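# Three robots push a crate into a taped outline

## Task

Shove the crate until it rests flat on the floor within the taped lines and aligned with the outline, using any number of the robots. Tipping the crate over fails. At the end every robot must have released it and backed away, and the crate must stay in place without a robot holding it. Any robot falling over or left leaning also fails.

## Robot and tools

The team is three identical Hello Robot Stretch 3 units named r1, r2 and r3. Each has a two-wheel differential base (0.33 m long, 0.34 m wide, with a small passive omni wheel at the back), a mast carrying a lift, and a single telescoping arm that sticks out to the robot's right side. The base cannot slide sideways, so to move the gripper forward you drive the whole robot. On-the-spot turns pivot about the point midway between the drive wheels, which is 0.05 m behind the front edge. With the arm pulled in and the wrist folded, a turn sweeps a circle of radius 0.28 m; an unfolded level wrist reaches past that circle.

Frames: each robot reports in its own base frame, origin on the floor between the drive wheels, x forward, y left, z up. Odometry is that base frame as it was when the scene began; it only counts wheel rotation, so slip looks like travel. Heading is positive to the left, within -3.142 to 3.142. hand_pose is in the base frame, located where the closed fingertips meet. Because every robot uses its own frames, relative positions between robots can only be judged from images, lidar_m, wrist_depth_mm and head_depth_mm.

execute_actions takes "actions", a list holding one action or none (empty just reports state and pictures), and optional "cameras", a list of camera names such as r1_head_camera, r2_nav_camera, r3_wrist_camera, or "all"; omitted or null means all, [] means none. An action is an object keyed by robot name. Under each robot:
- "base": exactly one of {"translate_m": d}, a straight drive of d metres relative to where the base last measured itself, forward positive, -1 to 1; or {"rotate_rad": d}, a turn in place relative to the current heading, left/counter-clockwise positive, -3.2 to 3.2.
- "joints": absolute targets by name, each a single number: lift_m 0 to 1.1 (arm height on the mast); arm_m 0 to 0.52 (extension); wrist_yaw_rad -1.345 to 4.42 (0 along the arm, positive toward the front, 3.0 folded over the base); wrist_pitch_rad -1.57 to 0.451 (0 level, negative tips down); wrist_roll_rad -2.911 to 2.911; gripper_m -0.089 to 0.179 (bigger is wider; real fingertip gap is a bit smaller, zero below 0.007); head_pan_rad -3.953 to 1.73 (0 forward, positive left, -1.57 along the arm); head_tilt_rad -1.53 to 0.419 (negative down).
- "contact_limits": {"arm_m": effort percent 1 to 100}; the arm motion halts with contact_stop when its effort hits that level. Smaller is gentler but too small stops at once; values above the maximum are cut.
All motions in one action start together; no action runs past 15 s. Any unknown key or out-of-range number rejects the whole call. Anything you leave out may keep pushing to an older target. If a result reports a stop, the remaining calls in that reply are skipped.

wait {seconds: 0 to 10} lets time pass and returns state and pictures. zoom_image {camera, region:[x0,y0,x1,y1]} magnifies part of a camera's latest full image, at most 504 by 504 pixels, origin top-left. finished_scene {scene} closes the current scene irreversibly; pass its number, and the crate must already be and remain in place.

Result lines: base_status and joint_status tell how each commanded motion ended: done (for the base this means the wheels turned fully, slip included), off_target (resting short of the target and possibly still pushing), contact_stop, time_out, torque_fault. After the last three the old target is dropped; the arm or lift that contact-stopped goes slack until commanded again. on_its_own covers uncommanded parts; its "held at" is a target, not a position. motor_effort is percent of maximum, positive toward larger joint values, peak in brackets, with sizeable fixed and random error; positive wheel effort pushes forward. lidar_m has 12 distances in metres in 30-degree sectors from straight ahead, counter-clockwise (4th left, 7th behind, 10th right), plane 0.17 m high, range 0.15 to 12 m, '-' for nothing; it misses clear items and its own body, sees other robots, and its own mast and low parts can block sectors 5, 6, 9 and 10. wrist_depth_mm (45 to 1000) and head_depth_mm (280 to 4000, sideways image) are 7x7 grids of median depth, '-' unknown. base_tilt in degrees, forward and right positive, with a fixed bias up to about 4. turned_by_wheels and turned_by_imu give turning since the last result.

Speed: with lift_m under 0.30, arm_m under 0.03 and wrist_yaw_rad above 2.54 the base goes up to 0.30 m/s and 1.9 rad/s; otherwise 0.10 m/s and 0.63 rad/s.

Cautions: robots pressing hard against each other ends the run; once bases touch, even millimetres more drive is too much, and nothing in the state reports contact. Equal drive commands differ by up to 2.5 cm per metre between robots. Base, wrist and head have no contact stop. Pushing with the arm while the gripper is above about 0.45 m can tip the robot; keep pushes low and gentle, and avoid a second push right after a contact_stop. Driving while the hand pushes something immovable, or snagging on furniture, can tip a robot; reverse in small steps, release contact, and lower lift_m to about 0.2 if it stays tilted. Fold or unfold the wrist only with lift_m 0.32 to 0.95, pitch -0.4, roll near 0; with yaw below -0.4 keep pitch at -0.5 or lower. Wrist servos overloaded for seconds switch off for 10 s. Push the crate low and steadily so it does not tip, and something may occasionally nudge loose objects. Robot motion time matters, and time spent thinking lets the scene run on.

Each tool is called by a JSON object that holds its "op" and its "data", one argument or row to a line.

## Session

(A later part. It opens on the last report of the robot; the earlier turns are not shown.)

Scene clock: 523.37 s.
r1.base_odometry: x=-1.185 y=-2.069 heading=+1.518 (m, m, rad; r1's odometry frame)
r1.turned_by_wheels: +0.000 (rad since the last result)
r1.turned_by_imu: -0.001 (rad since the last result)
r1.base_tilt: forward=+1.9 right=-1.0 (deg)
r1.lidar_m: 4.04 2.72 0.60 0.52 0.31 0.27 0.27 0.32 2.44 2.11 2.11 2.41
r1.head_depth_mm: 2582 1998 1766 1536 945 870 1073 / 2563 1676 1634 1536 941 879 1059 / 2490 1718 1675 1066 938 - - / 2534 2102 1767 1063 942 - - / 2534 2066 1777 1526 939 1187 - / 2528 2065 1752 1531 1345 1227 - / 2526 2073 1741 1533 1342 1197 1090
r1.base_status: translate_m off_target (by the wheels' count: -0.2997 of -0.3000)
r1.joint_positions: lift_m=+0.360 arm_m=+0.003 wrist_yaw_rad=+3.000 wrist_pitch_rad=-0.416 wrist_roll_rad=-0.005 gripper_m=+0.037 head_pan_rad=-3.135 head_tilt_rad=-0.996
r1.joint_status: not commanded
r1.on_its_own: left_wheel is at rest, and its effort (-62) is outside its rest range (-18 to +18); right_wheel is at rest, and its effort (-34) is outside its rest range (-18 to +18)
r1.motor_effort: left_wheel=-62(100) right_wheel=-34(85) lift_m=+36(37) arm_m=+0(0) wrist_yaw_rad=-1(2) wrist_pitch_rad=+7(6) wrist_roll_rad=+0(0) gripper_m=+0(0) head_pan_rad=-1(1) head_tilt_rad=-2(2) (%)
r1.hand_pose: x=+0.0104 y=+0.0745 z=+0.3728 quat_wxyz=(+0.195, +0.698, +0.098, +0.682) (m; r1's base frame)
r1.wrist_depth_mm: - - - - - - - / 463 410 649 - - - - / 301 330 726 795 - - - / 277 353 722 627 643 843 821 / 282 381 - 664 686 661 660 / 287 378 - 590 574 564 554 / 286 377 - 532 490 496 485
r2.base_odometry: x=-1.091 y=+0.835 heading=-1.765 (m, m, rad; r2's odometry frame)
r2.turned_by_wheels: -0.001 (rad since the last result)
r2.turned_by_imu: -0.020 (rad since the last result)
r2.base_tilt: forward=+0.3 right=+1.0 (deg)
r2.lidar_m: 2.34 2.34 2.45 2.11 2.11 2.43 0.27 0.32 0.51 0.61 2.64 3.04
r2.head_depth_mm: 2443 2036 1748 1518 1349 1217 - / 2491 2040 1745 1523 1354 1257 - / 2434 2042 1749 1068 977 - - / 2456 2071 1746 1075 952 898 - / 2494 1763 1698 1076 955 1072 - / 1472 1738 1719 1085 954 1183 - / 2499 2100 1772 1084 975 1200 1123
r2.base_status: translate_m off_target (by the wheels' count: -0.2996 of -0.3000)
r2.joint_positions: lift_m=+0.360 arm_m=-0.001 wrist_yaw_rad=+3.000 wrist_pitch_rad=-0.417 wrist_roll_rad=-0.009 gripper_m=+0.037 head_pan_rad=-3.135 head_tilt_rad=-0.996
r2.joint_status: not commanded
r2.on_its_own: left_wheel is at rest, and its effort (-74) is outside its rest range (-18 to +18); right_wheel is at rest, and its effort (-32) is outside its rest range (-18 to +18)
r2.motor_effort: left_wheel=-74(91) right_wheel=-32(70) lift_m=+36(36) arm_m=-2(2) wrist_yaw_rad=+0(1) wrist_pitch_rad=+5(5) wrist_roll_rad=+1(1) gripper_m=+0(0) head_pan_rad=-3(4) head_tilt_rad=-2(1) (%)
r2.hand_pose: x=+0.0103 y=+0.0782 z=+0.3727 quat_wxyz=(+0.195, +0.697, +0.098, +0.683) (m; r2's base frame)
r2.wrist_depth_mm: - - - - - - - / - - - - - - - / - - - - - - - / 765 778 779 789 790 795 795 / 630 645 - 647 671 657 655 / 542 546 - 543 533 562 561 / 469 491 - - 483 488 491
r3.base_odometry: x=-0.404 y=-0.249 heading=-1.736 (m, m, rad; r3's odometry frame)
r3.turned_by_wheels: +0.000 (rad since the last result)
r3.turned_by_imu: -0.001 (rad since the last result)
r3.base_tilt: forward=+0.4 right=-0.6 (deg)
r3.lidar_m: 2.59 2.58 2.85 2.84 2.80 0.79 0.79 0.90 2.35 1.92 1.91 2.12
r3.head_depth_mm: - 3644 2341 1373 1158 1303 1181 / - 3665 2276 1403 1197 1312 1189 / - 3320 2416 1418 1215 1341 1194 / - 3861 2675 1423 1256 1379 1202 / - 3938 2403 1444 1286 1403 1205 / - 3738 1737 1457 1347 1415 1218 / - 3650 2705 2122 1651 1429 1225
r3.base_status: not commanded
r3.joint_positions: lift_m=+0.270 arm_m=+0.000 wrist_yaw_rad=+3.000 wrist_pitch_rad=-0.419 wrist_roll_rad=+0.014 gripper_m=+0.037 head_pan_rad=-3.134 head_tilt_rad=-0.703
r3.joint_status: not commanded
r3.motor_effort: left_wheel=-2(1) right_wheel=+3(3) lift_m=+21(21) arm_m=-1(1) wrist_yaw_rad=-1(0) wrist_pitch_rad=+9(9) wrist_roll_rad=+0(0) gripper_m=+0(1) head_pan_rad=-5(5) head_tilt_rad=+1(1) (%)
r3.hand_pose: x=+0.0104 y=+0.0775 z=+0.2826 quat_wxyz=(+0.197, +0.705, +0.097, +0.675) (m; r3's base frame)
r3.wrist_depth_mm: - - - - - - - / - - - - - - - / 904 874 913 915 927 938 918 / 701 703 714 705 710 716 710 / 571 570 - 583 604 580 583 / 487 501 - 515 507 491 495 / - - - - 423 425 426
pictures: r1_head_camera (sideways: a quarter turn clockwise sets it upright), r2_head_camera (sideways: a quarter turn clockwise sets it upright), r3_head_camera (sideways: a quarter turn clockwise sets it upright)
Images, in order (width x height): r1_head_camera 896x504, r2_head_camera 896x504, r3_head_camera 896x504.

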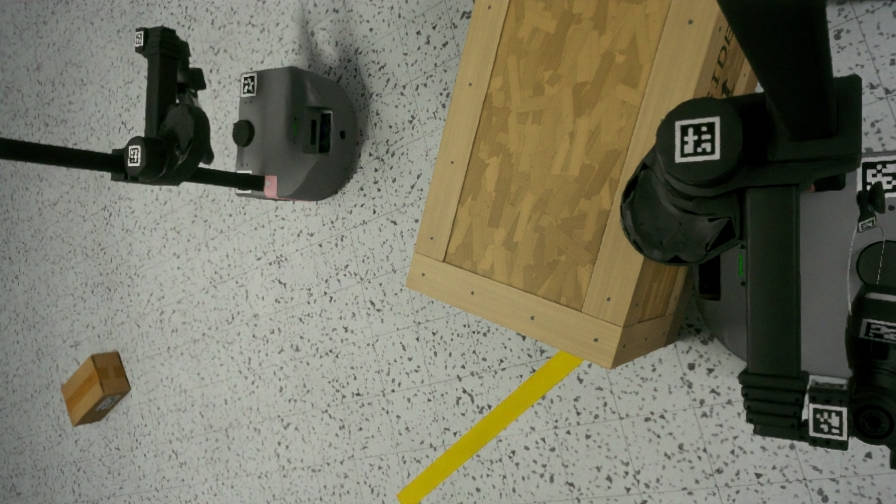

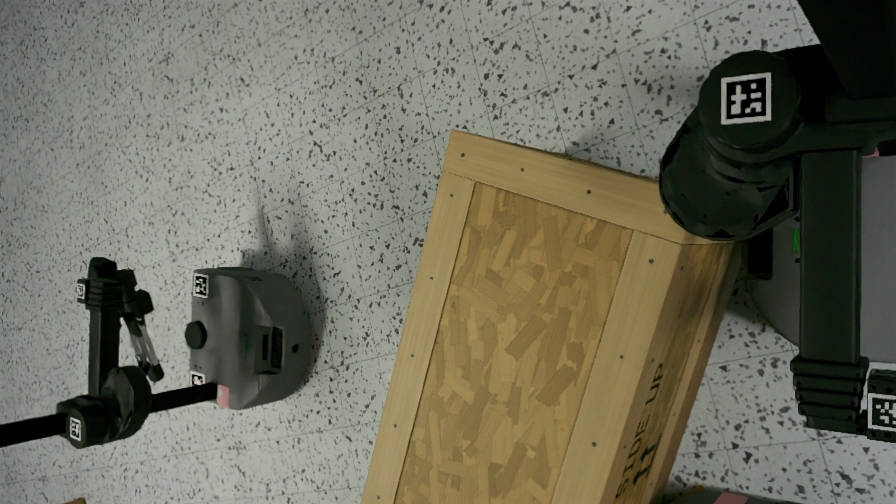

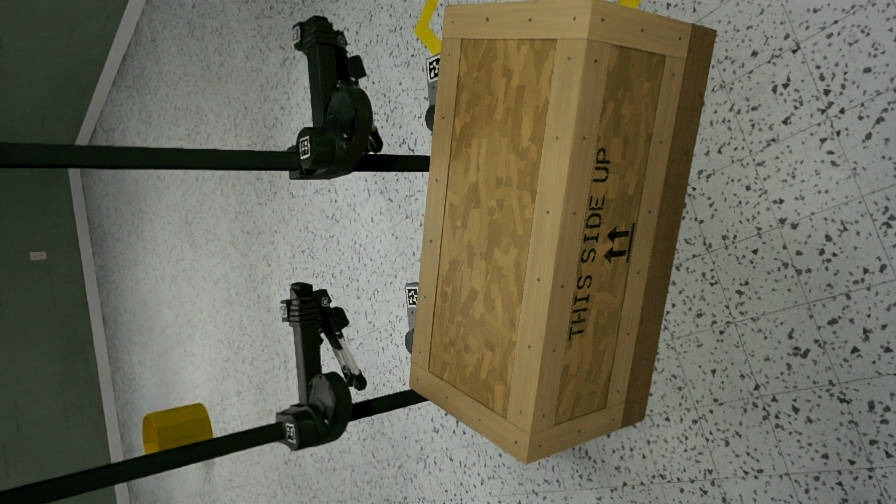

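{"op": "execute_actions", "data": {
  "actions": [
    {"r1":{"base":{"translate_m":-0.17}},"r2":{"base":{"translate_m":-0.17}},"r3":{"base":{"rotate_rad":1.29}}}
  ],
  "cameras": []
}}

{"op": "execute_actions", "data": {
  "actions": [
    {"r1":{"base":{"translate_m":-0.2}},"r2":{"base":{"translate_m":-0.2}},"r3":{"base":{"translate_m":-0.62}}}
  ],
  "cameras": ["r2_head_camera","r1_head_camera"]
}}

Scene clock: 541.83 s.
r1.base_odometry: x=-1.194 y=-2.238 heading=+1.517 (m, m, rad; r1's odometry frame)
r1.turned_by_wheels: +0.000 (rad since the last result)
r1.turned_by_imu: +0.000 (rad since the last result)
r1.base_tilt: forward=+1.9 right=-1.0 (deg)
r1.lidar_m: 4.16 2.88 0.60 0.52 0.31 0.27 0.27 0.32 2.53 2.14 2.15 2.47
r1.head_depth_mm: 2436 1227 1676 1533 944 869 1073 / 2549 1957 1559 1546 940 883 1062 / 2542 2083 1776 1066 943 - - / 2568 2103 1771 1066 940 - - / 2564 2092 1771 1528 938 1185 - / 2546 2083 1758 1521 1349 1226 - / 2502 2065 1759 1525 1349 1204 1090
r1.base_status: translate_m off_target (by the wheels' count: -0.1697 of -0.1700)
r1.joint_positions: lift_m=+0.360 arm_m=+0.003 wrist_yaw_rad=+3.000 wrist_pitch_rad=-0.416 wrist_roll_rad=-0.005 gripper_m=+0.037 head_pan_rad=-3.135 head_tilt_rad=-0.996
r1.joint_status: not commanded
r1.on_its_own: left_wheel is at rest, and its effort (-65) is outside its rest range (-18 to +18); right_wheel is at rest, and its effort (-33) is outside its rest range (-18 to +18)
r1.motor_effort: left_wheel=-65(85) right_wheel=-33(55) lift_m=+36(36) arm_m=+0(0) wrist_yaw_rad=+1(1) wrist_pitch_rad=+6(6) wrist_roll_rad=+0(0) gripper_m=-1(1) head_pan_rad=-1(1) head_tilt_rad=-2(2) (%)
r1.hand_pose: x=+0.0104 y=+0.0745 z=+0.3728 quat_wxyz=(+0.195, +0.698, +0.098, +0.682) (m; r1's base frame)
r1.wrist_depth_mm: - - - - - - - / 450 412 658 - - - - / 302 331 733 782 - - - / 279 355 723 609 659 824 820 / 283 379 - 663 684 670 656 / 283 376 - 586 565 570 566 / 285 379 - 539 500 493 481
r2.base_odometry: x=-1.058 y=+1.002 heading=-1.766 (m, m, rad; r2's odometry frame)
r2.turned_by_wheels: -0.001 (rad since the last result)
r2.turned_by_imu: -0.006 (rad since the last result)
r2.base_tilt: forward=+0.2 right=+0.9 (deg)
r2.lidar_m: 2.50 2.50 2.40 2.06 2.06 2.36 0.27 0.32 0.51 0.61 2.69 3.08
r2.head_depth_mm: 2421 2033 1748 1526 1360 1213 - / 2435 2050 1760 1530 1359 1259 - / 2461 2031 1756 1069 976 - - / 2477 1999 1684 1067 956 895 - / 2501 1432 1642 1079 951 1077 - / 2363 1974 1734 1077 951 1181 - / 2525 2057 1781 1076 969 1191 1120
r2.base_status: translate_m off_target (by the wheels' count: -0.1696 of -0.1700)
r2.joint_positions: lift_m=+0.360 arm_m=-0.001 wrist_yaw_rad=+3.000 wrist_pitch_rad=-0.417 wrist_roll_rad=-0.009 gripper_m=+0.037 head_pan_rad=-3.135 head_tilt_rad=-0.996
r2.joint_status: not commanded
r2.on_its_own: left_wheel is at rest, and its effort (-74) is outside its rest range (-18 to +18); right_wheel is at rest, and its effort (-33) is outside its rest range (-18 to +18)
r2.motor_effort: left_wheel=-74(81) right_wheel=-33(54) lift_m=+35(35) arm_m=-2(2) wrist_yaw_rad=+1(0) wrist_pitch_rad=+5(5) wrist_roll_rad=+1(1) gripper_m=+0(0) head_pan_rad=-3(3) head_tilt_rad=-2(2) (%)
r2.hand_pose: x=+0.0103 y=+0.0782 z=+0.3727 quat_wxyz=(+0.195, +0.697, +0.098, +0.683) (m; r2's base frame)
r2.wrist_depth_mm: - - - - - - - / - - - - - - - / - - - - - - - / 761 764 782 793 793 807 804 / 636 636 - 650 670 646 651 / 544 548 - 551 538 549 558 / 478 492 - - 482 481 483
r3.base_odometry: x=-0.404 y=-0.249 heading=-0.446 (m, m, rad; r3's odometry frame)
r3.turned_by_wheels: +1.290 (rad since the last result)
r3.turned_by_imu: +1.267 (rad since the last result)
r3.base_tilt: forward=+0.4 right=-0.5 (deg)
r3.lidar_m: 3.05 2.80 2.86 0.63 0.65 0.84 2.07 1.91 1.93 2.45 2.58 2.61
r3.head_depth_mm: 2559 2916 2540 1977 1605 1362 1176 / 2352 2644 2595 2009 1628 1367 1188 / 2183 2438 2561 2037 1634 1377 1191 / 2024 2253 2444 2044 1645 1388 1201 / 1909 2110 2356 2069 1667 1405 1212 / 1797 1959 2172 2093 1685 1407 1220 / 1696 1840 2026 2115 1708 1427 1226
r3.base_status: done
r3.joint_positions: lift_m=+0.270 arm_m=+0.000 wrist_yaw_rad=+3.000 wrist_pitch_rad=-0.419 wrist_roll_rad=+0.014 gripper_m=+0.037 head_pan_rad=-3.134 head_tilt_rad=-0.703
r3.joint_status: not commanded
r3.motor_effort: left_wheel=-2(9) right_wheel=+2(13) lift_m=+22(21) arm_m=-1(1) wrist_yaw_rad=+0(0) wrist_pitch_rad=+9(9) wrist_roll_rad=+0(0) gripper_m=+0(0) head_pan_rad=-5(3) head_tilt_rad=+2(2) (%)
r3.hand_pose: x=+0.0104 y=+0.0775 z=+0.2826 quat_wxyz=(+0.197, +0.705, +0.097, +0.675) (m; r3's base frame)
r3.wrist_depth_mm: 541 - 596 624 - - - / 580 - 648 681 - - - / 631 651 704 745 928 925 946 / 668 680 707 712 717 710 720 / 575 578 - 579 599 586 583 / 486 498 - 508 504 491 494 / - - - - 424 427 426
pictures: none
No camera images: the call's "cameras" was empty. Leave "cameras" out to get every camera's image.

Scene clock: 545.53 s.
r1.base_odometry: x=-1.205 y=-2.438 heading=+1.517 (m, m, rad; r1's odometry frame)
r1.turned_by_wheels: +0.000 (rad since the last result)
r1.turned_by_imu: +0.000 (rad since the last result)
r1.base_tilt: forward=+1.9 right=-1.0 (deg)
r1.lidar_m: 4.26 3.02 0.60 0.53 0.31 0.27 0.27 0.32 2.59 2.18 2.21 2.53
r1.head_depth_mm: 2572 2106 1770 1537 947 869 1075 / 2602 2099 1775 1539 946 882 1062 / 2545 2125 1780 1066 946 - - / 2568 2098 1770 1068 944 - - / 2515 2086 1758 1524 940 1184 - / 2526 2019 1760 1519 1346 1217 - / 2541 2070 1746 1529 1348 1201 1094
r1.base_status: translate_m off_target (by the wheels' count: -0.1997 of -0.2000)
r1.joint_positions: lift_m=+0.360 arm_m=+0.003 wrist_yaw_rad=+3.000 wrist_pitch_rad=-0.416 wrist_roll_rad=-0.005 gripper_m=+0.037 head_pan_rad=-3.135 head_tilt_rad=-0.996
r1.joint_status: not commanded
r1.on_its_own: left_wheel is at rest, and its effort (-69) is outside its rest range (-18 to +18); right_wheel is at rest, and its effort (-32) is outside its rest range (-18 to +18)
r1.motor_effort: left_wheel=-69(85) right_wheel=-32(51) lift_m=+37(36) arm_m=+0(0) wrist_yaw_rad=-1(1) wrist_pitch_rad=+6(6) wrist_roll_rad=+0(0) gripper_m=+0(0) head_pan_rad=-1(2) head_tilt_rad=-3(1) (%)
r1.hand_pose: x=+0.0104 y=+0.0745 z=+0.3728 quat_wxyz=(+0.195, +0.698, +0.098, +0.682) (m; r1's base frame)
r1.wrist_depth_mm: - - - - - - - / 453 409 654 - - - - / 302 332 725 805 - - - / 275 354 722 612 667 819 798 / 281 378 - 652 690 677 672 / 286 379 - 588 564 577 570 / 285 379 - 540 503 492 476
r2.base_odometry: x=-1.019 y=+1.198 heading=-1.767 (m, m, rad; r2's odometry frame)
r2.turned_by_wheels: -0.001 (rad since the last result)
r2.turned_by_imu: -0.004 (rad since the last result)
r2.base_tilt: forward=+0.2 right=+0.8 (deg)
r2.lidar_m: 2.69 2.71 2.35 2.01 2.00 0.90 0.27 0.32 0.51 0.60 2.74 3.14
r2.head_depth_mm: 2447 2022 1139 1394 1361 1220 - / 2454 2042 1718 1430 1364 1253 - / 2475 2056 1735 1068 976 - - / 2493 2082 1761 1070 951 893 - / 2496 2066 1754 1076 950 1074 - / 2490 2070 1763 1082 952 1175 - / 2529 2064 1773 1082 976 1193 1112
r2.base_status: translate_m off_target (by the wheels' count: -0.1996 of -0.2000)
r2.joint_positions: lift_m=+0.360 arm_m=-0.001 wrist_yaw_rad=+3.000 wrist_pitch_rad=-0.417 wrist_roll_rad=-0.009 gripper_m=+0.037 head_pan_rad=-3.135 head_tilt_rad=-0.996
r2.joint_status: not commanded
r2.on_its_own: left_wheel is at rest, and its effort (-72) is outside its rest range (-18 to +18); right_wheel is at rest, and its effort (-35) is outside its rest range (-18 to +18)
r2.motor_effort: left_wheel=-72(80) right_wheel=-35(54) lift_m=+35(35) arm_m=-2(2) wrist_yaw_rad=+1(0) wrist_pitch_rad=+5(5) wrist_roll_rad=+1(1) gripper_m=+1(0) head_pan_rad=-4(3) head_tilt_rad=-2(2) (%)
r2.hand_pose: x=+0.0103 y=+0.0782 z=+0.3727 quat_wxyz=(+0.195, +0.697, +0.098, +0.683) (m; r2's base frame)
r2.wrist_depth_mm: - - - - - - - / - - - - - - - / - - - - - - - / 772 774 789 795 791 810 823 / 637 635 - 652 662 652 657 / 540 550 - 549 534 548 561 / 475 496 - - 483 488 485
r3.base_odometry: x=-0.963 y=+0.019 heading=-0.446 (m, m, rad; r3's odometry frame)
r3.turned_by_wheels: +0.000 (rad since the last result)
r3.turned_by_imu: +0.001 (rad since the last result)
r3.base_tilt: forward=+0.4 right=-0.6 (deg)
r3.lidar_m: 3.58 0.61 0.42 0.40 5.76 2.30 1.54 1.42 1.44 1.82 2.95 2.98
r3.head_depth_mm: 1883 2147 2378 1961 1606 1357 1182 / 1729 1946 2250 1994 1628 1371 1180 / 1611 1809 2051 2026 1639 1385 1198 / 1494 1664 1856 2001 1662 1394 1199 / 1403 1551 1725 1918 1662 1410 1211 / 1321 1455 1602 1796 1692 1418 1219 / 1248 1356 1492 1659 1697 1427 1225
r3.base_status: done
r3.joint_positions: lift_m=+0.270 arm_m=+0.000 wrist_yaw_rad=+3.000 wrist_pitch_rad=-0.419 wrist_roll_rad=+0.014 gripper_m=+0.037 head_pan_rad=-3.134 head_tilt_rad=-0.703
r3.joint_status: not commanded
r3.motor_effort: left_wheel=-2(11) right_wheel=+3(7) lift_m=+22(21) arm_m=-1(1) wrist_yaw_rad=+0(1) wrist_pitch_rad=+9(9) wrist_roll_rad=+0(0) gripper_m=-1(1) head_pan_rad=-4(4) head_tilt_rad=+2(2) (%)
r3.hand_pose: x=+0.0104 y=+0.0775 z=+0.2826 quat_wxyz=(+0.197, +0.705, +0.097, +0.675) (m; r3's base frame)
r3.wrist_depth_mm: - - - 412 431 454 482 / - - 859 449 473 502 535 / 910 879 868 491 516 557 593 / 710 695 703 538 576 620 660 / 569 571 - 570 613 589 584 / 482 498 - 510 505 491 492 / - - - - 428 426 427
pictures: r1_head_camera (sideways: a quarter turn clockwise sets it upright), r2_head_camera (sideways: a quarter turn clockwise sets it upright)
Images, in order (width x height): r1_head_camera 896x504, r2_head_camera 896x504.

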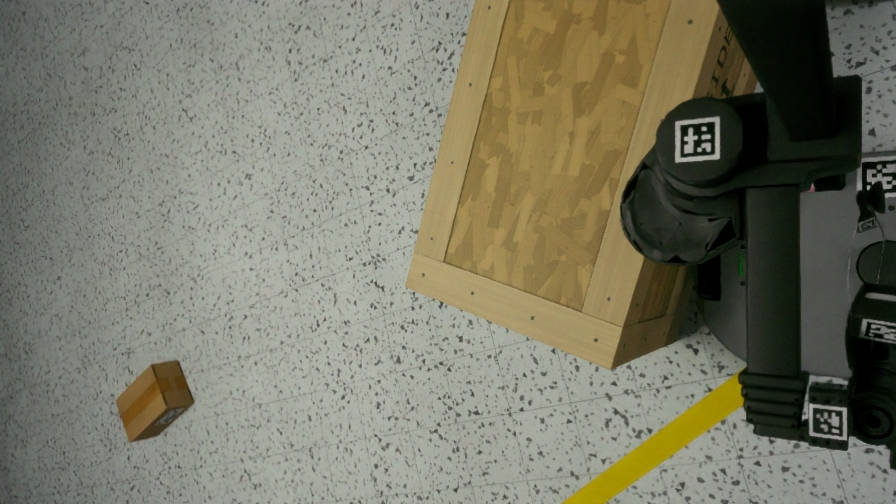

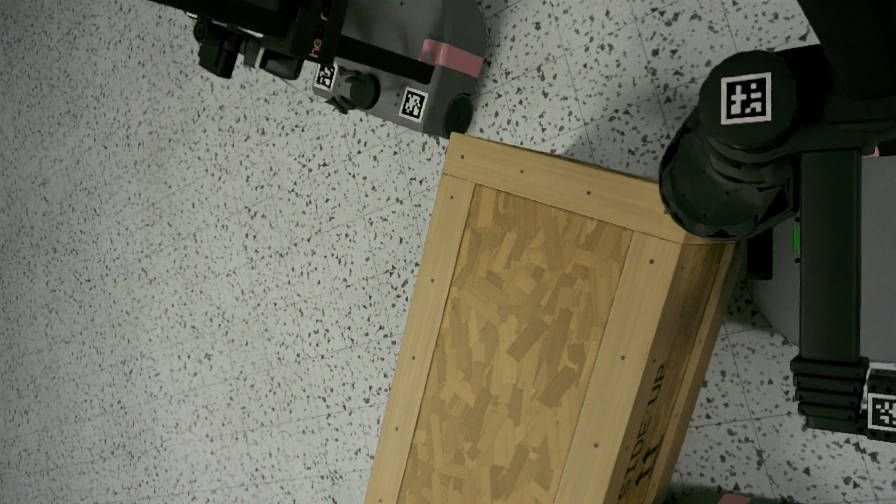

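{"op": "execute_actions", "data": {
  "actions": [
    {"r2":{"base":{"translate_m":0.06},"joints":{"lift_m":0.28}},"r3":{"base":{"rotate_rad":-1.755},"joints":{"head_tilt_rad":-1.0}}}
  ],
  "cameras": ["r3_head_camera"]
}}

{"op": "execute_actions", "data": {
  "actions": [
    {"r2":{"base":{"rotate_rad":2.1}},"r3":{"base":{"translate_m":-0.09},"joints":{"lift_m":0.36}}}
  ],
  "cameras": ["r3_head_camera","r2_nav_camera"]
}}

Scene clock: 561.23 s.
r1.base_odometry: x=-1.205 y=-2.438 heading=+1.517 (m, m, rad; r1's odometry frame)
r1.turned_by_wheels: +0.000 (rad since the last result)
r1.turned_by_imu: +0.000 (rad since the last result)
r1.base_tilt: forward=+1.9 right=-1.0 (deg)
r1.lidar_m: 4.24 3.05 0.62 0.52 0.31 0.27 0.27 0.32 2.59 2.18 2.20 2.53
r1.head_depth_mm: 2547 2120 1784 1543 946 871 1071 / 2573 2089 1772 1543 948 885 1060 / 2569 2098 1770 1067 942 - - / 2535 2095 1765 1063 942 - - / 2523 2108 1767 1537 946 1181 - / 2532 2025 1750 1528 1347 1224 - / 2531 2078 1759 1526 1347 1199 1090
r1.base_status: not commanded
r1.joint_positions: lift_m=+0.360 arm_m=+0.003 wrist_yaw_rad=+3.000 wrist_pitch_rad=-0.416 wrist_roll_rad=-0.005 gripper_m=+0.037 head_pan_rad=-3.135 head_tilt_rad=-0.996
r1.joint_status: not commanded
r1.on_its_own: left_wheel is at rest, and its effort (-68) is outside its rest range (-18 to +18); right_wheel is at rest, and its effort (-32) is outside its rest range (-18 to +18)
r1.motor_effort: left_wheel=-68(68) right_wheel=-32(32) lift_m=+36(36) arm_m=+0(0) wrist_yaw_rad=+0(2) wrist_pitch_rad=+7(7) wrist_roll_rad=+0(0) gripper_m=-1(0) head_pan_rad=-1(2) head_tilt_rad=-2(2) (%)
r1.hand_pose: x=+0.0104 y=+0.0745 z=+0.3728 quat_wxyz=(+0.195, +0.698, +0.098, +0.682) (m; r1's base frame)
r1.wrist_depth_mm: - - - - 544 - - / 449 407 650 - - - - / 301 327 700 816 994 - - / 278 356 757 656 625 867 790 / 280 377 - 673 677 692 648 / 280 382 - 592 568 575 552 / 286 382 - 535 507 490 484
r2.base_odometry: x=-1.031 y=+1.139 heading=-1.767 (m, m, rad; r2's odometry frame)
r2.turned_by_wheels: +0.000 (rad since the last result)
r2.turned_by_imu: +0.000 (rad since the last result)
r2.base_tilt: forward=+0.3 right=+0.9 (deg)
r2.lidar_m: 2.63 2.65 2.37 2.03 2.02 1.08 0.33 0.39 0.54 2.73 2.73 3.14
r2.head_depth_mm: 2444 2053 1443 1483 1356 1221 1139 / 2257 2002 1442 1398 1358 1248 - / 2450 1960 1472 1071 991 1253 - / 2484 2057 1743 1077 954 1098 - / 2499 2050 1779 1075 967 1195 - / 2518 2050 1762 1073 989 1212 1145 / 2497 2086 1765 1078 1009 1215 1115
r2.base_status: done
r2.joint_positions: lift_m=+0.280 arm_m=-0.001 wrist_yaw_rad=+3.000 wrist_pitch_rad=-0.417 wrist_roll_rad=-0.009 gripper_m=+0.037 head_pan_rad=-3.135 head_tilt_rad=-0.996
r2.joint_status: all done
r2.motor_effort: left_wheel=+2(57) right_wheel=+0(34) lift_m=+25(30) arm_m=-2(2) wrist_yaw_rad=+0(0) wrist_pitch_rad=+5(5) wrist_roll_rad=+1(1) gripper_m=+0(0) head_pan_rad=-3(3) head_tilt_rad=-2(1) (%)
r2.hand_pose: x=+0.0103 y=+0.0782 z=+0.2931 quat_wxyz=(+0.195, +0.697, +0.098, +0.683) (m; r2's base frame)
r2.wrist_depth_mm: - - - - - - - / - - - - - - - / 818 798 808 840 849 852 872 / 647 641 670 672 661 674 688 / 531 538 - 555 562 546 552 / 452 484 - - 447 466 465 / - - - - 402 409 409
r3.base_odometry: x=-0.963 y=+0.019 heading=-2.201 (m, m, rad; r3's odometry frame)
r3.turned_by_wheels: -1.755 (rad since the last result)
r3.turned_by_imu: -1.726 (rad since the last result)
r3.base_tilt: forward=+0.4 right=-0.6 (deg)
r3.lidar_m: 1.62 2.76 2.94 3.34 0.77 0.46 0.40 1.00 2.99 1.67 1.42 1.43
r3.head_depth_mm: 2252 1103 1320 1050 1109 1221 - / 2504 2047 1523 1062 1035 1251 - / 2523 2080 1768 1072 997 1252 - / 2556 2109 1787 1086 1038 1235 - / 2596 2146 1476 1457 1378 1239 - / 2629 2157 1156 1546 1397 1248 1131 / 2504 2068 1835 1589 1404 1256 1141
r3.base_status: done
r3.joint_positions: lift_m=+0.270 arm_m=+0.000 wrist_yaw_rad=+3.000 wrist_pitch_rad=-0.419 wrist_roll_rad=+0.014 gripper_m=+0.037 head_pan_rad=-3.134 head_tilt_rad=-0.988
r3.joint_status: all done
r3.motor_effort: left_wheel=+3(12) right_wheel=-3(9) lift_m=+21(22) arm_m=-1(1) wrist_yaw_rad=+0(0) wrist_pitch_rad=+9(9) wrist_roll_rad=+0(0) gripper_m=+1(0) head_pan_rad=-4(4) head_tilt_rad=-6(25) (%)
r3.hand_pose: x=+0.0104 y=+0.0775 z=+0.2826 quat_wxyz=(+0.197, +0.705, +0.097, +0.675) (m; r3's base frame)
r3.wrist_depth_mm: - - - - - - - / - - - - - - - / 907 879 913 919 923 918 928 / 706 707 707 712 719 719 718 / 570 567 - 576 604 581 585 / 483 501 - 512 503 495 499 / - - - - 425 421 426
pictures: r3_head_camera (sideways: a quarter turn clockwise sets it upright)
Images, in order (width x height): r3_head_camera 896x504.

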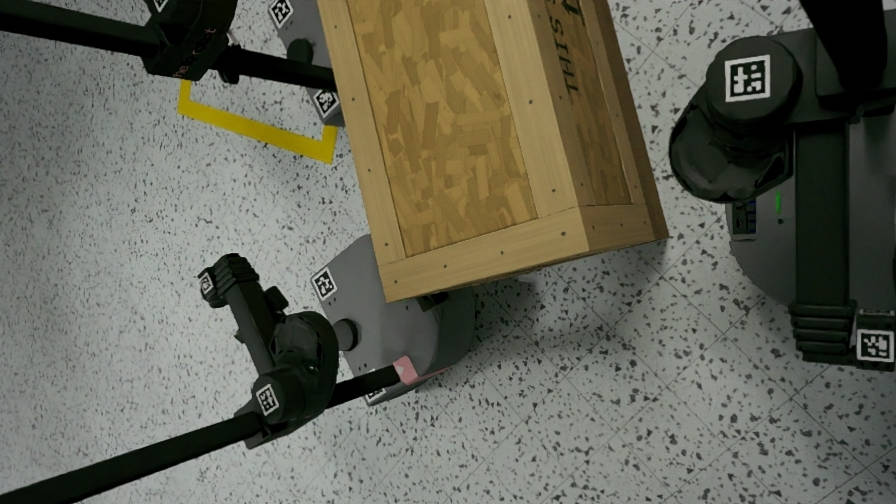

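Scene clock: 563.77 s.
r1.base_odometry: x=-1.205 y=-2.438 heading=+1.517 (m, m, rad; r1's odometry frame)
r1.turned_by_wheels: +0.000 (rad since the last result)
r1.turned_by_imu: +0.000 (rad since the last result)
r1.base_tilt: forward=+1.9 right=-0.9 (deg)
r1.lidar_m: 4.27 3.04 0.48 0.52 0.31 0.27 0.27 0.32 2.59 2.19 2.20 2.52
r1.head_depth_mm: 2560 2100 1779 1544 946 867 1074 / 2561 2120 1763 1542 947 883 1066 / 2573 2106 1773 1067 941 - - / 2551 2066 1758 1063 941 - - / 2538 2078 1767 1517 939 1187 - / 2544 2030 1792 1528 1343 1216 - / 2562 2070 1758 1525 1347 1202 1085
r1.base_status: not commanded
r1.joint_positions: lift_m=+0.360 arm_m=+0.003 wrist_yaw_rad=+3.000 wrist_pitch_rad=-0.416 wrist_roll_rad=-0.005 gripper_m=+0.037 head_pan_rad=-3.135 head_tilt_rad=-0.996
r1.joint_status: not commanded
r1.on_its_own: left_wheel is at rest, and its effort (-68) is outside its rest range (-18 to +18); right_wheel is at rest, and its effort (-32) is outside its rest range (-18 to +18)
r1.motor_effort: left_wheel=-68(68) right_wheel=-32(32) lift_m=+37(36) arm_m=+0(0) wrist_yaw_rad=-1(0) wrist_pitch_rad=+6(7) wrist_roll_rad=+0(0) gripper_m=+0(0) head_pan_rad=-1(2) head_tilt_rad=-2(2) (%)
r1.hand_pose: x=+0.0104 y=+0.0745 z=+0.3728 quat_wxyz=(+0.195, +0.698, +0.098, +0.682) (m; r1's base frame)
r1.wrist_depth_mm: - - - - 605 - - / 456 403 649 - - - - / 298 335 745 - 714 - - / 278 353 743 825 603 634 790 / 281 379 - 721 577 616 661 / 283 380 - 610 572 580 556 / 285 381 - 534 505 488 480
r2.base_odometry: x=-1.031 y=+1.139 heading=+0.333 (m, m, rad; r2's odometry frame)
r2.turned_by_wheels: +2.100 (rad since the last result)
r2.turned_by_imu: +2.073 (rad since the last result)
r2.base_tilt: forward=+0.2 right=+0.9 (deg)
r2.lidar_m: 2.02 1.00 0.33 0.39 0.62 2.73 2.73 3.09 2.63 2.64 2.38 2.02
r2.head_depth_mm: 2405 2039 1738 1523 1358 1214 1139 / 2376 2032 1751 1530 1355 1239 - / 2475 2042 1767 1529 1362 1260 - / 2492 2080 1757 1527 1364 1243 - / 2479 2059 1776 1536 1364 1227 - / 2497 2062 1763 1547 1375 1227 1148 / 2503 2072 1761 1543 1383 1230 1115
r2.base_status: done
r2.joint_positions: lift_m=+0.280 arm_m=-0.001 wrist_yaw_rad=+3.000 wrist_pitch_rad=-0.417 wrist_roll_rad=-0.009 gripper_m=+0.037 head_pan_rad=-3.135 head_tilt_rad=-0.996
r2.joint_status: not commanded
r2.motor_effort: left_wheel=-1(9) right_wheel=+2(13) lift_m=+26(26) arm_m=-2(2) wrist_yaw_rad=+1(0) wrist_pitch_rad=+5(5) wrist_roll_rad=+1(0) gripper_m=-1(1) head_pan_rad=-3(2) head_tilt_rad=-1(2) (%)
r2.hand_pose: x=+0.0103 y=+0.0782 z=+0.2931 quat_wxyz=(+0.195, +0.697, +0.098, +0.683) (m; r2's base frame)
r2.wrist_depth_mm: - - 501 408 341 379 - / - - 550 448 368 609 - / 504 500 611 497 403 703 813 / 494 509 656 557 458 669 685 / 533 521 - 552 512 552 548 / 459 490 - - 453 464 471 / - - - - 403 407 411
r3.base_odometry: x=-0.910 y=+0.092 heading=-2.201 (m, m, rad; r3's odometry frame)
r3.turned_by_wheels: +0.000 (rad since the last result)
r3.turned_by_imu: +0.000 (rad since the last result)
r3.base_tilt: forward=+0.4 right=-0.5 (deg)
r3.lidar_m: 1.70 2.88 3.00 3.42 0.61 0.36 0.31 0.99 3.13 1.75 1.49 1.49
r3.head_depth_mm: 2371 1044 1446 1049 961 1201 - / 2490 2047 1751 1061 953 - - / 2490 2072 1771 1072 950 - - / 2547 2054 1530 1083 986 1209 - / 972 1262 1545 1511 1385 1230 - / 2633 2149 1557 1565 1390 1246 1136 / 2669 2178 1808 1597 1407 1257 1129
r3.base_status: done
r3.joint_positions: lift_m=+0.360 arm_m=+0.000 wrist_yaw_rad=+3.000 wrist_pitch_rad=-0.419 wrist_roll_rad=+0.014 gripper_m=+0.037 head_pan_rad=-3.134 head_tilt_rad=-0.988
r3.joint_status: all done
r3.motor_effort: left_wheel=+2(10) right_wheel=-2(12) lift_m=+29(29) arm_m=-1(1) wrist_yaw_rad=-1(1) wrist_pitch_rad=+9(9) wrist_roll_rad=+0(0) gripper_m=+1(0) head_pan_rad=-4(5) head_tilt_rad=-6(5) (%)
r3.hand_pose: x=+0.0104 y=+0.0775 z=+0.3722 quat_wxyz=(+0.197, +0.705, +0.097, +0.675) (m; r3's base frame)
r3.wrist_depth_mm: - - - - - - - / - - - - - - - / 706 - - - - - - / 649 854 862 876 867 881 875 / 612 697 - 711 738 705 715 / 549 592 - 596 615 602 594 / 504 511 - 530 516 518 519
pictures: r2_nav_camera (sideways: a quarter turn counterclockwise sets it upright), r3_head_camera (sideways: a quarter turn clockwise sets it upright)
Images, in order (width x height): r2_nav_camera 672x504, r3_head_camera 896x504.

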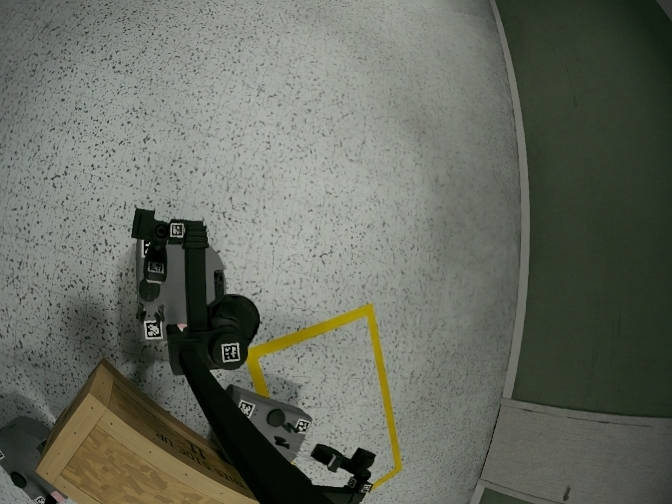

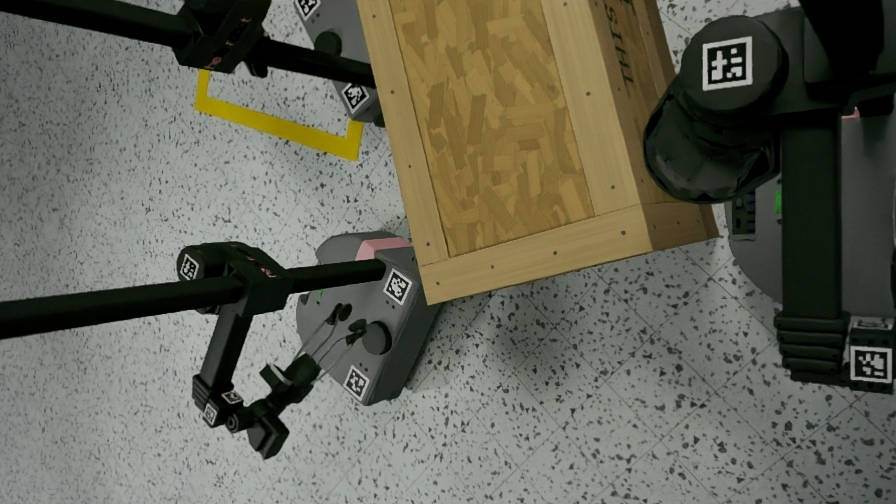

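{"op": "execute_actions", "data": {
  "actions": [
    {"r2":{"base":{"translate_m":0.62}},"r3":{"base":{"translate_m":-0.02}}}
  ],
  "cameras": []
}}

{"op": "execute_actions", "data": {
  "actions": [
    {"r1":{"base":{"translate_m":-0.12}},"r2":{"base":{"rotate_rad":-0.85}},"r3":{"base":{"translate_m":-0.15}}}
  ],
  "cameras": ["r3_head_camera","r2_head_camera","r1_head_camera"]
}}

Scene clock: 574.13 s.
r1.base_odometry: x=-1.205 y=-2.438 heading=+1.517 (m, m, rad; r1's odometry frame)
r1.turned_by_wheels: +0.000 (rad since the last result)
r1.turned_by_imu: +0.000 (rad since the last result)
r1.base_tilt: forward=+1.9 right=-1.0 (deg)
r1.lidar_m: 4.25 3.02 2.96 0.52 0.31 0.27 0.27 0.32 2.59 2.18 2.20 2.52
r1.head_depth_mm: 2622 2114 1791 1535 943 869 1072 / 2604 2129 1800 1534 945 881 1066 / 2550 2075 1786 1066 947 - - / 2533 2078 1785 1071 940 - - / 2546 2102 1767 1521 941 1188 - / 2541 2022 1772 1511 1341 1226 - / 2535 2071 1752 1533 1340 1209 1087
r1.base_status: not commanded
r1.joint_positions: lift_m=+0.360 arm_m=+0.003 wrist_yaw_rad=+3.000 wrist_pitch_rad=-0.416 wrist_roll_rad=-0.005 gripper_m=+0.037 head_pan_rad=-3.135 head_tilt_rad=-0.996
r1.joint_status: not commanded
r1.on_its_own: left_wheel is at rest, and its effort (-68) is outside its rest range (-18 to +18); right_wheel is at rest, and its effort (-32) is outside its rest range (-18 to +18)
r1.motor_effort: left_wheel=-68(68) right_wheel=-32(31) lift_m=+37(36) arm_m=+0(0) wrist_yaw_rad=-1(0) wrist_pitch_rad=+7(7) wrist_roll_rad=+0(0) gripper_m=+0(1) head_pan_rad=-1(2) head_tilt_rad=-2(2) (%)
r1.hand_pose: x=+0.0104 y=+0.0745 z=+0.3728 quat_wxyz=(+0.195, +0.698, +0.098, +0.682) (m; r1's base frame)
r1.wrist_depth_mm: - - - - - - - / 454 408 661 - - - - / 301 330 728 - - - - / 280 353 736 912 851 819 820 / 279 378 - 701 717 681 649 / 283 380 - 591 552 574 554 / 284 378 - 537 500 486 478
r2.base_odometry: x=-0.445 y=+1.341 heading=+0.333 (m, m, rad; r2's odometry frame)
r2.turned_by_wheels: +0.000 (rad since the last result)
r2.turned_by_imu: +0.004 (rad since the last result)
r2.base_tilt: forward=+0.2 right=+1.0 (deg)
r2.lidar_m: 1.42 1.63 2.75 0.53 0.47 0.47 3.31 3.76 2.85 2.99 1.67 1.42
r2.head_depth_mm: 2431 2014 1757 1442 1317 1112 1134 / 2464 2028 1742 1520 1348 1237 - / 2479 2060 1752 1528 1354 1254 - / 2472 2043 1745 1537 1359 1240 - / 2495 2091 1756 1533 1362 1225 - / 2508 2078 1765 1536 1368 1227 1147 / 2491 2078 1779 1541 1369 1230 1116
r2.base_status: done
r2.joint_positions: lift_m=+0.280 arm_m=-0.001 wrist_yaw_rad=+3.000 wrist_pitch_rad=-0.417 wrist_roll_rad=-0.009 gripper_m=+0.037 head_pan_rad=-3.135 head_tilt_rad=-0.996
r2.joint_status: not commanded
r2.motor_effort: left_wheel=-1(9) right_wheel=+3(12) lift_m=+25(26) arm_m=-2(2) wrist_yaw_rad=+0(0) wrist_pitch_rad=+5(5) wrist_roll_rad=+1(1) gripper_m=+0(1) head_pan_rad=-3(3) head_tilt_rad=-1(2) (%)
r2.hand_pose: x=+0.0103 y=+0.0782 z=+0.2930 quat_wxyz=(+0.195, +0.697, +0.098, +0.683) (m; r2's base frame)
r2.wrist_depth_mm: 356 - - - - - - / 378 - 715 714 - - - / 399 449 585 638 852 859 881 / 420 502 634 664 662 665 673 / 497 535 - 552 558 550 556 / 446 486 - - 451 470 472 / - - - - 402 405 410
r3.base_odometry: x=-0.898 y=+0.108 heading=-2.201 (m, m, rad; r3's odometry frame)
r3.turned_by_wheels: +0.000 (rad since the last result)
r3.turned_by_imu: -0.001 (rad since the last result)
r3.base_tilt: forward=+0.4 right=-0.5 (deg)
r3.lidar_m: 1.72 2.90 3.00 3.45 0.57 0.34 0.29 0.59 0.58 1.76 1.51 1.50
r3.head_depth_mm: 2383 1037 1426 1050 949 1166 - / 2480 2052 1753 1062 942 - - / 2507 2085 1769 1072 950 - - / 2556 2107 1781 1082 970 1211 - / 2565 2123 1808 1566 1383 1243 - / 2594 2151 1814 1579 1321 1244 1136 / 2665 2186 1842 1500 1173 1202 1138
r3.base_status: done
r3.joint_positions: lift_m=+0.360 arm_m=+0.000 wrist_yaw_rad=+3.000 wrist_pitch_rad=-0.419 wrist_roll_rad=+0.014 gripper_m=+0.037 head_pan_rad=-3.134 head_tilt_rad=-0.988
r3.joint_status: not commanded
r3.motor_effort: left_wheel=+2(4) right_wheel=-2(8) lift_m=+29(29) arm_m=-1(1) wrist_yaw_rad=+1(0) wrist_pitch_rad=+9(9) wrist_roll_rad=+0(0) gripper_m=-1(1) head_pan_rad=-4(4) head_tilt_rad=-5(5) (%)
r3.hand_pose: x=+0.0104 y=+0.0775 z=+0.3722 quat_wxyz=(+0.197, +0.705, +0.097, +0.675) (m; r3's base frame)
r3.wrist_depth_mm: - - - - - - - / 700 - - - - - - / 646 - - - - - - / 609 833 862 867 868 870 878 / 575 699 - 705 735 708 715 / 532 580 - 595 617 595 605 / 487 515 - 527 515 520 517
pictures: none
No camera images: the call's "cameras" was empty. Leave "cameras" out to get every camera's image.

Scene clock: 577.40 s.
r1.base_odometry: x=-1.211 y=-2.558 heading=+1.518 (m, m, rad; r1's odometry frame)
r1.turned_by_wheels: +0.001 (rad since the last result)
r1.turned_by_imu: +0.066 (rad since the last result)
r1.base_tilt: forward=+1.9 right=-0.9 (deg)
r1.lidar_m: 4.87 3.13 2.84 0.32 0.26 0.26 0.28 3.35 2.52 2.20 2.24 2.66
r1.head_depth_mm: 2649 2139 1797 1538 946 859 1048 / 2606 2100 1773 1538 946 866 1065 / 2559 2088 1772 1066 946 - - / 2556 2088 1785 1539 963 - - / 2535 2026 1772 1529 1290 1236 - / 2527 2006 1748 1527 1346 1219 - / 2533 2087 1758 1523 1337 1200 1089
r1.base_status: translate_m off_target (by the wheels' count: -0.1198 of -0.1200)
r1.joint_positions: lift_m=+0.360 arm_m=+0.003 wrist_yaw_rad=+3.000 wrist_pitch_rad=-0.416 wrist_roll_rad=-0.005 gripper_m=+0.037 head_pan_rad=-3.135 head_tilt_rad=-0.996
r1.joint_status: not commanded
r1.on_its_own: right_wheel is at rest, and its effort (-51) is outside its rest range (-18 to +18)
r1.motor_effort: left_wheel=+5(90) right_wheel=-51(82) lift_m=+36(36) arm_m=+0(0) wrist_yaw_rad=-1(0) wrist_pitch_rad=+7(6) wrist_roll_rad=+0(0) gripper_m=+0(0) head_pan_rad=-1(2) head_tilt_rad=-2(2) (%)
r1.hand_pose: x=+0.0104 y=+0.0744 z=+0.3728 quat_wxyz=(+0.195, +0.698, +0.098, +0.682) (m; r1's base frame)
r1.wrist_depth_mm: 786 - - - - - - / 452 412 416 525 - - - / 282 275 404 565 - - - / 234 278 441 607 874 838 799 / 242 304 - 685 730 677 671 / 252 317 - 594 560 592 560 / 262 331 - 534 501 495 478
r2.base_odometry: x=-0.445 y=+1.341 heading=-0.517 (m, m, rad; r2's odometry frame)
r2.turned_by_wheels: -0.850 (rad since the last result)
r2.turned_by_imu: -0.841 (rad since the last result)
r2.base_tilt: forward=+0.2 right=+0.9 (deg)
r2.lidar_m: 1.51 1.42 1.45 1.87 0.64 0.46 0.46 0.54 3.38 4.38 2.86 2.22
r2.head_depth_mm: 2437 2041 1744 860 1189 1117 1134 / 2466 2063 1243 1109 1204 1167 - / 2452 1429 1226 1063 1001 1259 - / 2482 2003 1224 1075 1077 1239 - / 2469 1130 1456 1069 1162 1222 - / 2276 1250 1539 1521 1352 1236 1150 / 2512 2020 1779 1547 1374 1234 1123
r2.base_status: done
r2.joint_positions: lift_m=+0.280 arm_m=-0.001 wrist_yaw_rad=+3.000 wrist_pitch_rad=-0.417 wrist_roll_rad=-0.009 gripper_m=+0.037 head_pan_rad=-3.135 head_tilt_rad=-0.996
r2.joint_status: not commanded
r2.motor_effort: left_wheel=+3(12) right_wheel=-2(8) lift_m=+26(25) arm_m=-2(2) wrist_yaw_rad=+0(1) wrist_pitch_rad=+5(5) wrist_roll_rad=+1(1) gripper_m=-1(0) head_pan_rad=-3(3) head_tilt_rad=-2(2) (%)
r2.hand_pose: x=+0.0103 y=+0.0782 z=+0.2930 quat_wxyz=(+0.195, +0.697, +0.098, +0.683) (m; r2's base frame)
r2.wrist_depth_mm: - - - - - - - / - - - - - - - / 815 782 832 824 856 855 858 / 445 609 653 665 670 668 694 / 435 536 - 554 564 545 552 / 433 480 - - 452 470 473 / - - - - 399 406 412
r3.base_odometry: x=-0.810 y=+0.229 heading=-2.202 (m, m, rad; r3's odometry frame)
r3.turned_by_wheels: +0.000 (rad since the last result)
r3.turned_by_imu: +0.169 (rad since the last result)
r3.base_tilt: forward=+0.4 right=-0.6 (deg)
r3.lidar_m: 2.00 3.09 3.13 0.57 0.32 0.27 0.27 3.46 0.50 1.69 1.56 1.59
r3.head_depth_mm: 2440 2029 1722 1507 934 862 - / 2445 2046 1741 1059 937 - - / 2511 2066 1750 1069 947 - - / 2521 2084 1785 1554 1351 1207 - / 2589 2146 1800 1562 1382 1222 - / 2615 2134 1818 1573 1177 1140 1133 / 2655 2179 1830 1566 841 1101 1139
r3.base_status: translate_m off_target (by the wheels' count: -0.1496 of -0.1500)
r3.joint_positions: lift_m=+0.360 arm_m=+0.000 wrist_yaw_rad=+3.001 wrist_pitch_rad=-0.419 wrist_roll_rad=+0.014 gripper_m=+0.037 head_pan_rad=-3.134 head_tilt_rad=-0.991
r3.joint_status: not commanded
r3.on_its_own: left_wheel is at rest, and its effort (-64) is outside its rest range (-18 to +18); right_wheel is at rest, and its effort (-54) is outside its rest range (-18 to +18)
r3.motor_effort: left_wheel=-64(81) right_wheel=-54(77) lift_m=+28(29) arm_m=-1(1) wrist_yaw_rad=+0(0) wrist_pitch_rad=+9(9) wrist_roll_rad=+0(0) gripper_m=+1(1) head_pan_rad=-4(4) head_tilt_rad=-4(4) (%)
r3.hand_pose: x=+0.0102 y=+0.0775 z=+0.3723 quat_wxyz=(+0.196, +0.705, +0.097, +0.675) (m; r3's base frame)
r3.wrist_depth_mm: 582 - - - - - - / 339 - - - - - - / 312 370 823 - - - - / 316 390 815 857 853 876 878 / 321 417 - 708 733 714 714 / 324 445 - 599 617 602 600 / 329 423 - 527 517 520 516
pictures: r1_head_camera (sideways: a quarter turn clockwise sets it upright), r2_head_camera (sideways: a quarter turn clockwise sets it upright), r3_head_camera (sideways: a quarter turn clockwise sets it upright)
Images, in order (width x height): r1_head_camera 896x504, r2_head_camera 896x504, r3_head_camera 896x504.

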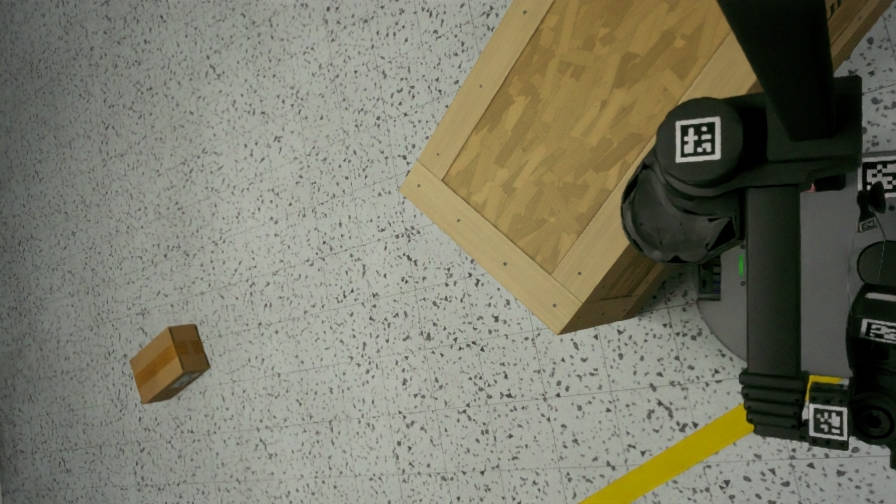

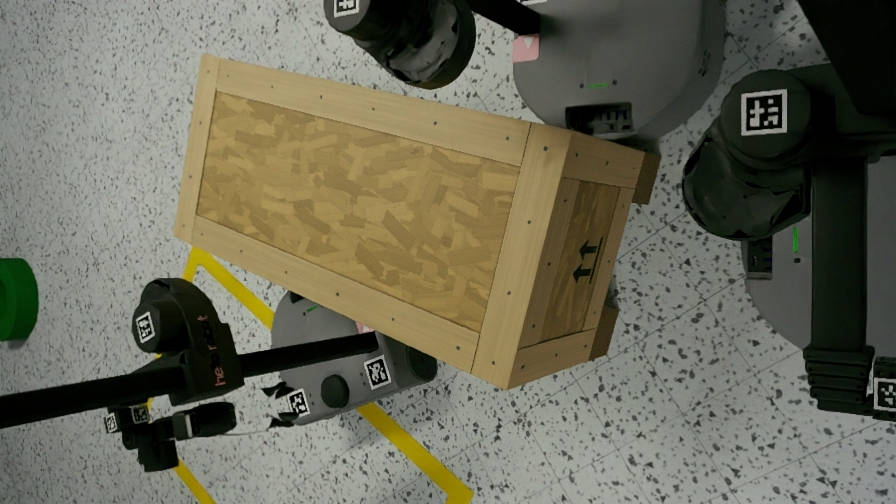

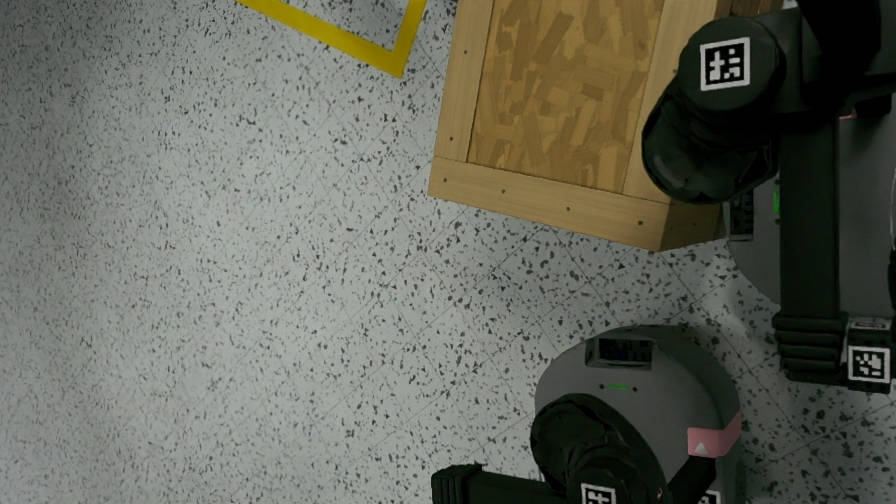

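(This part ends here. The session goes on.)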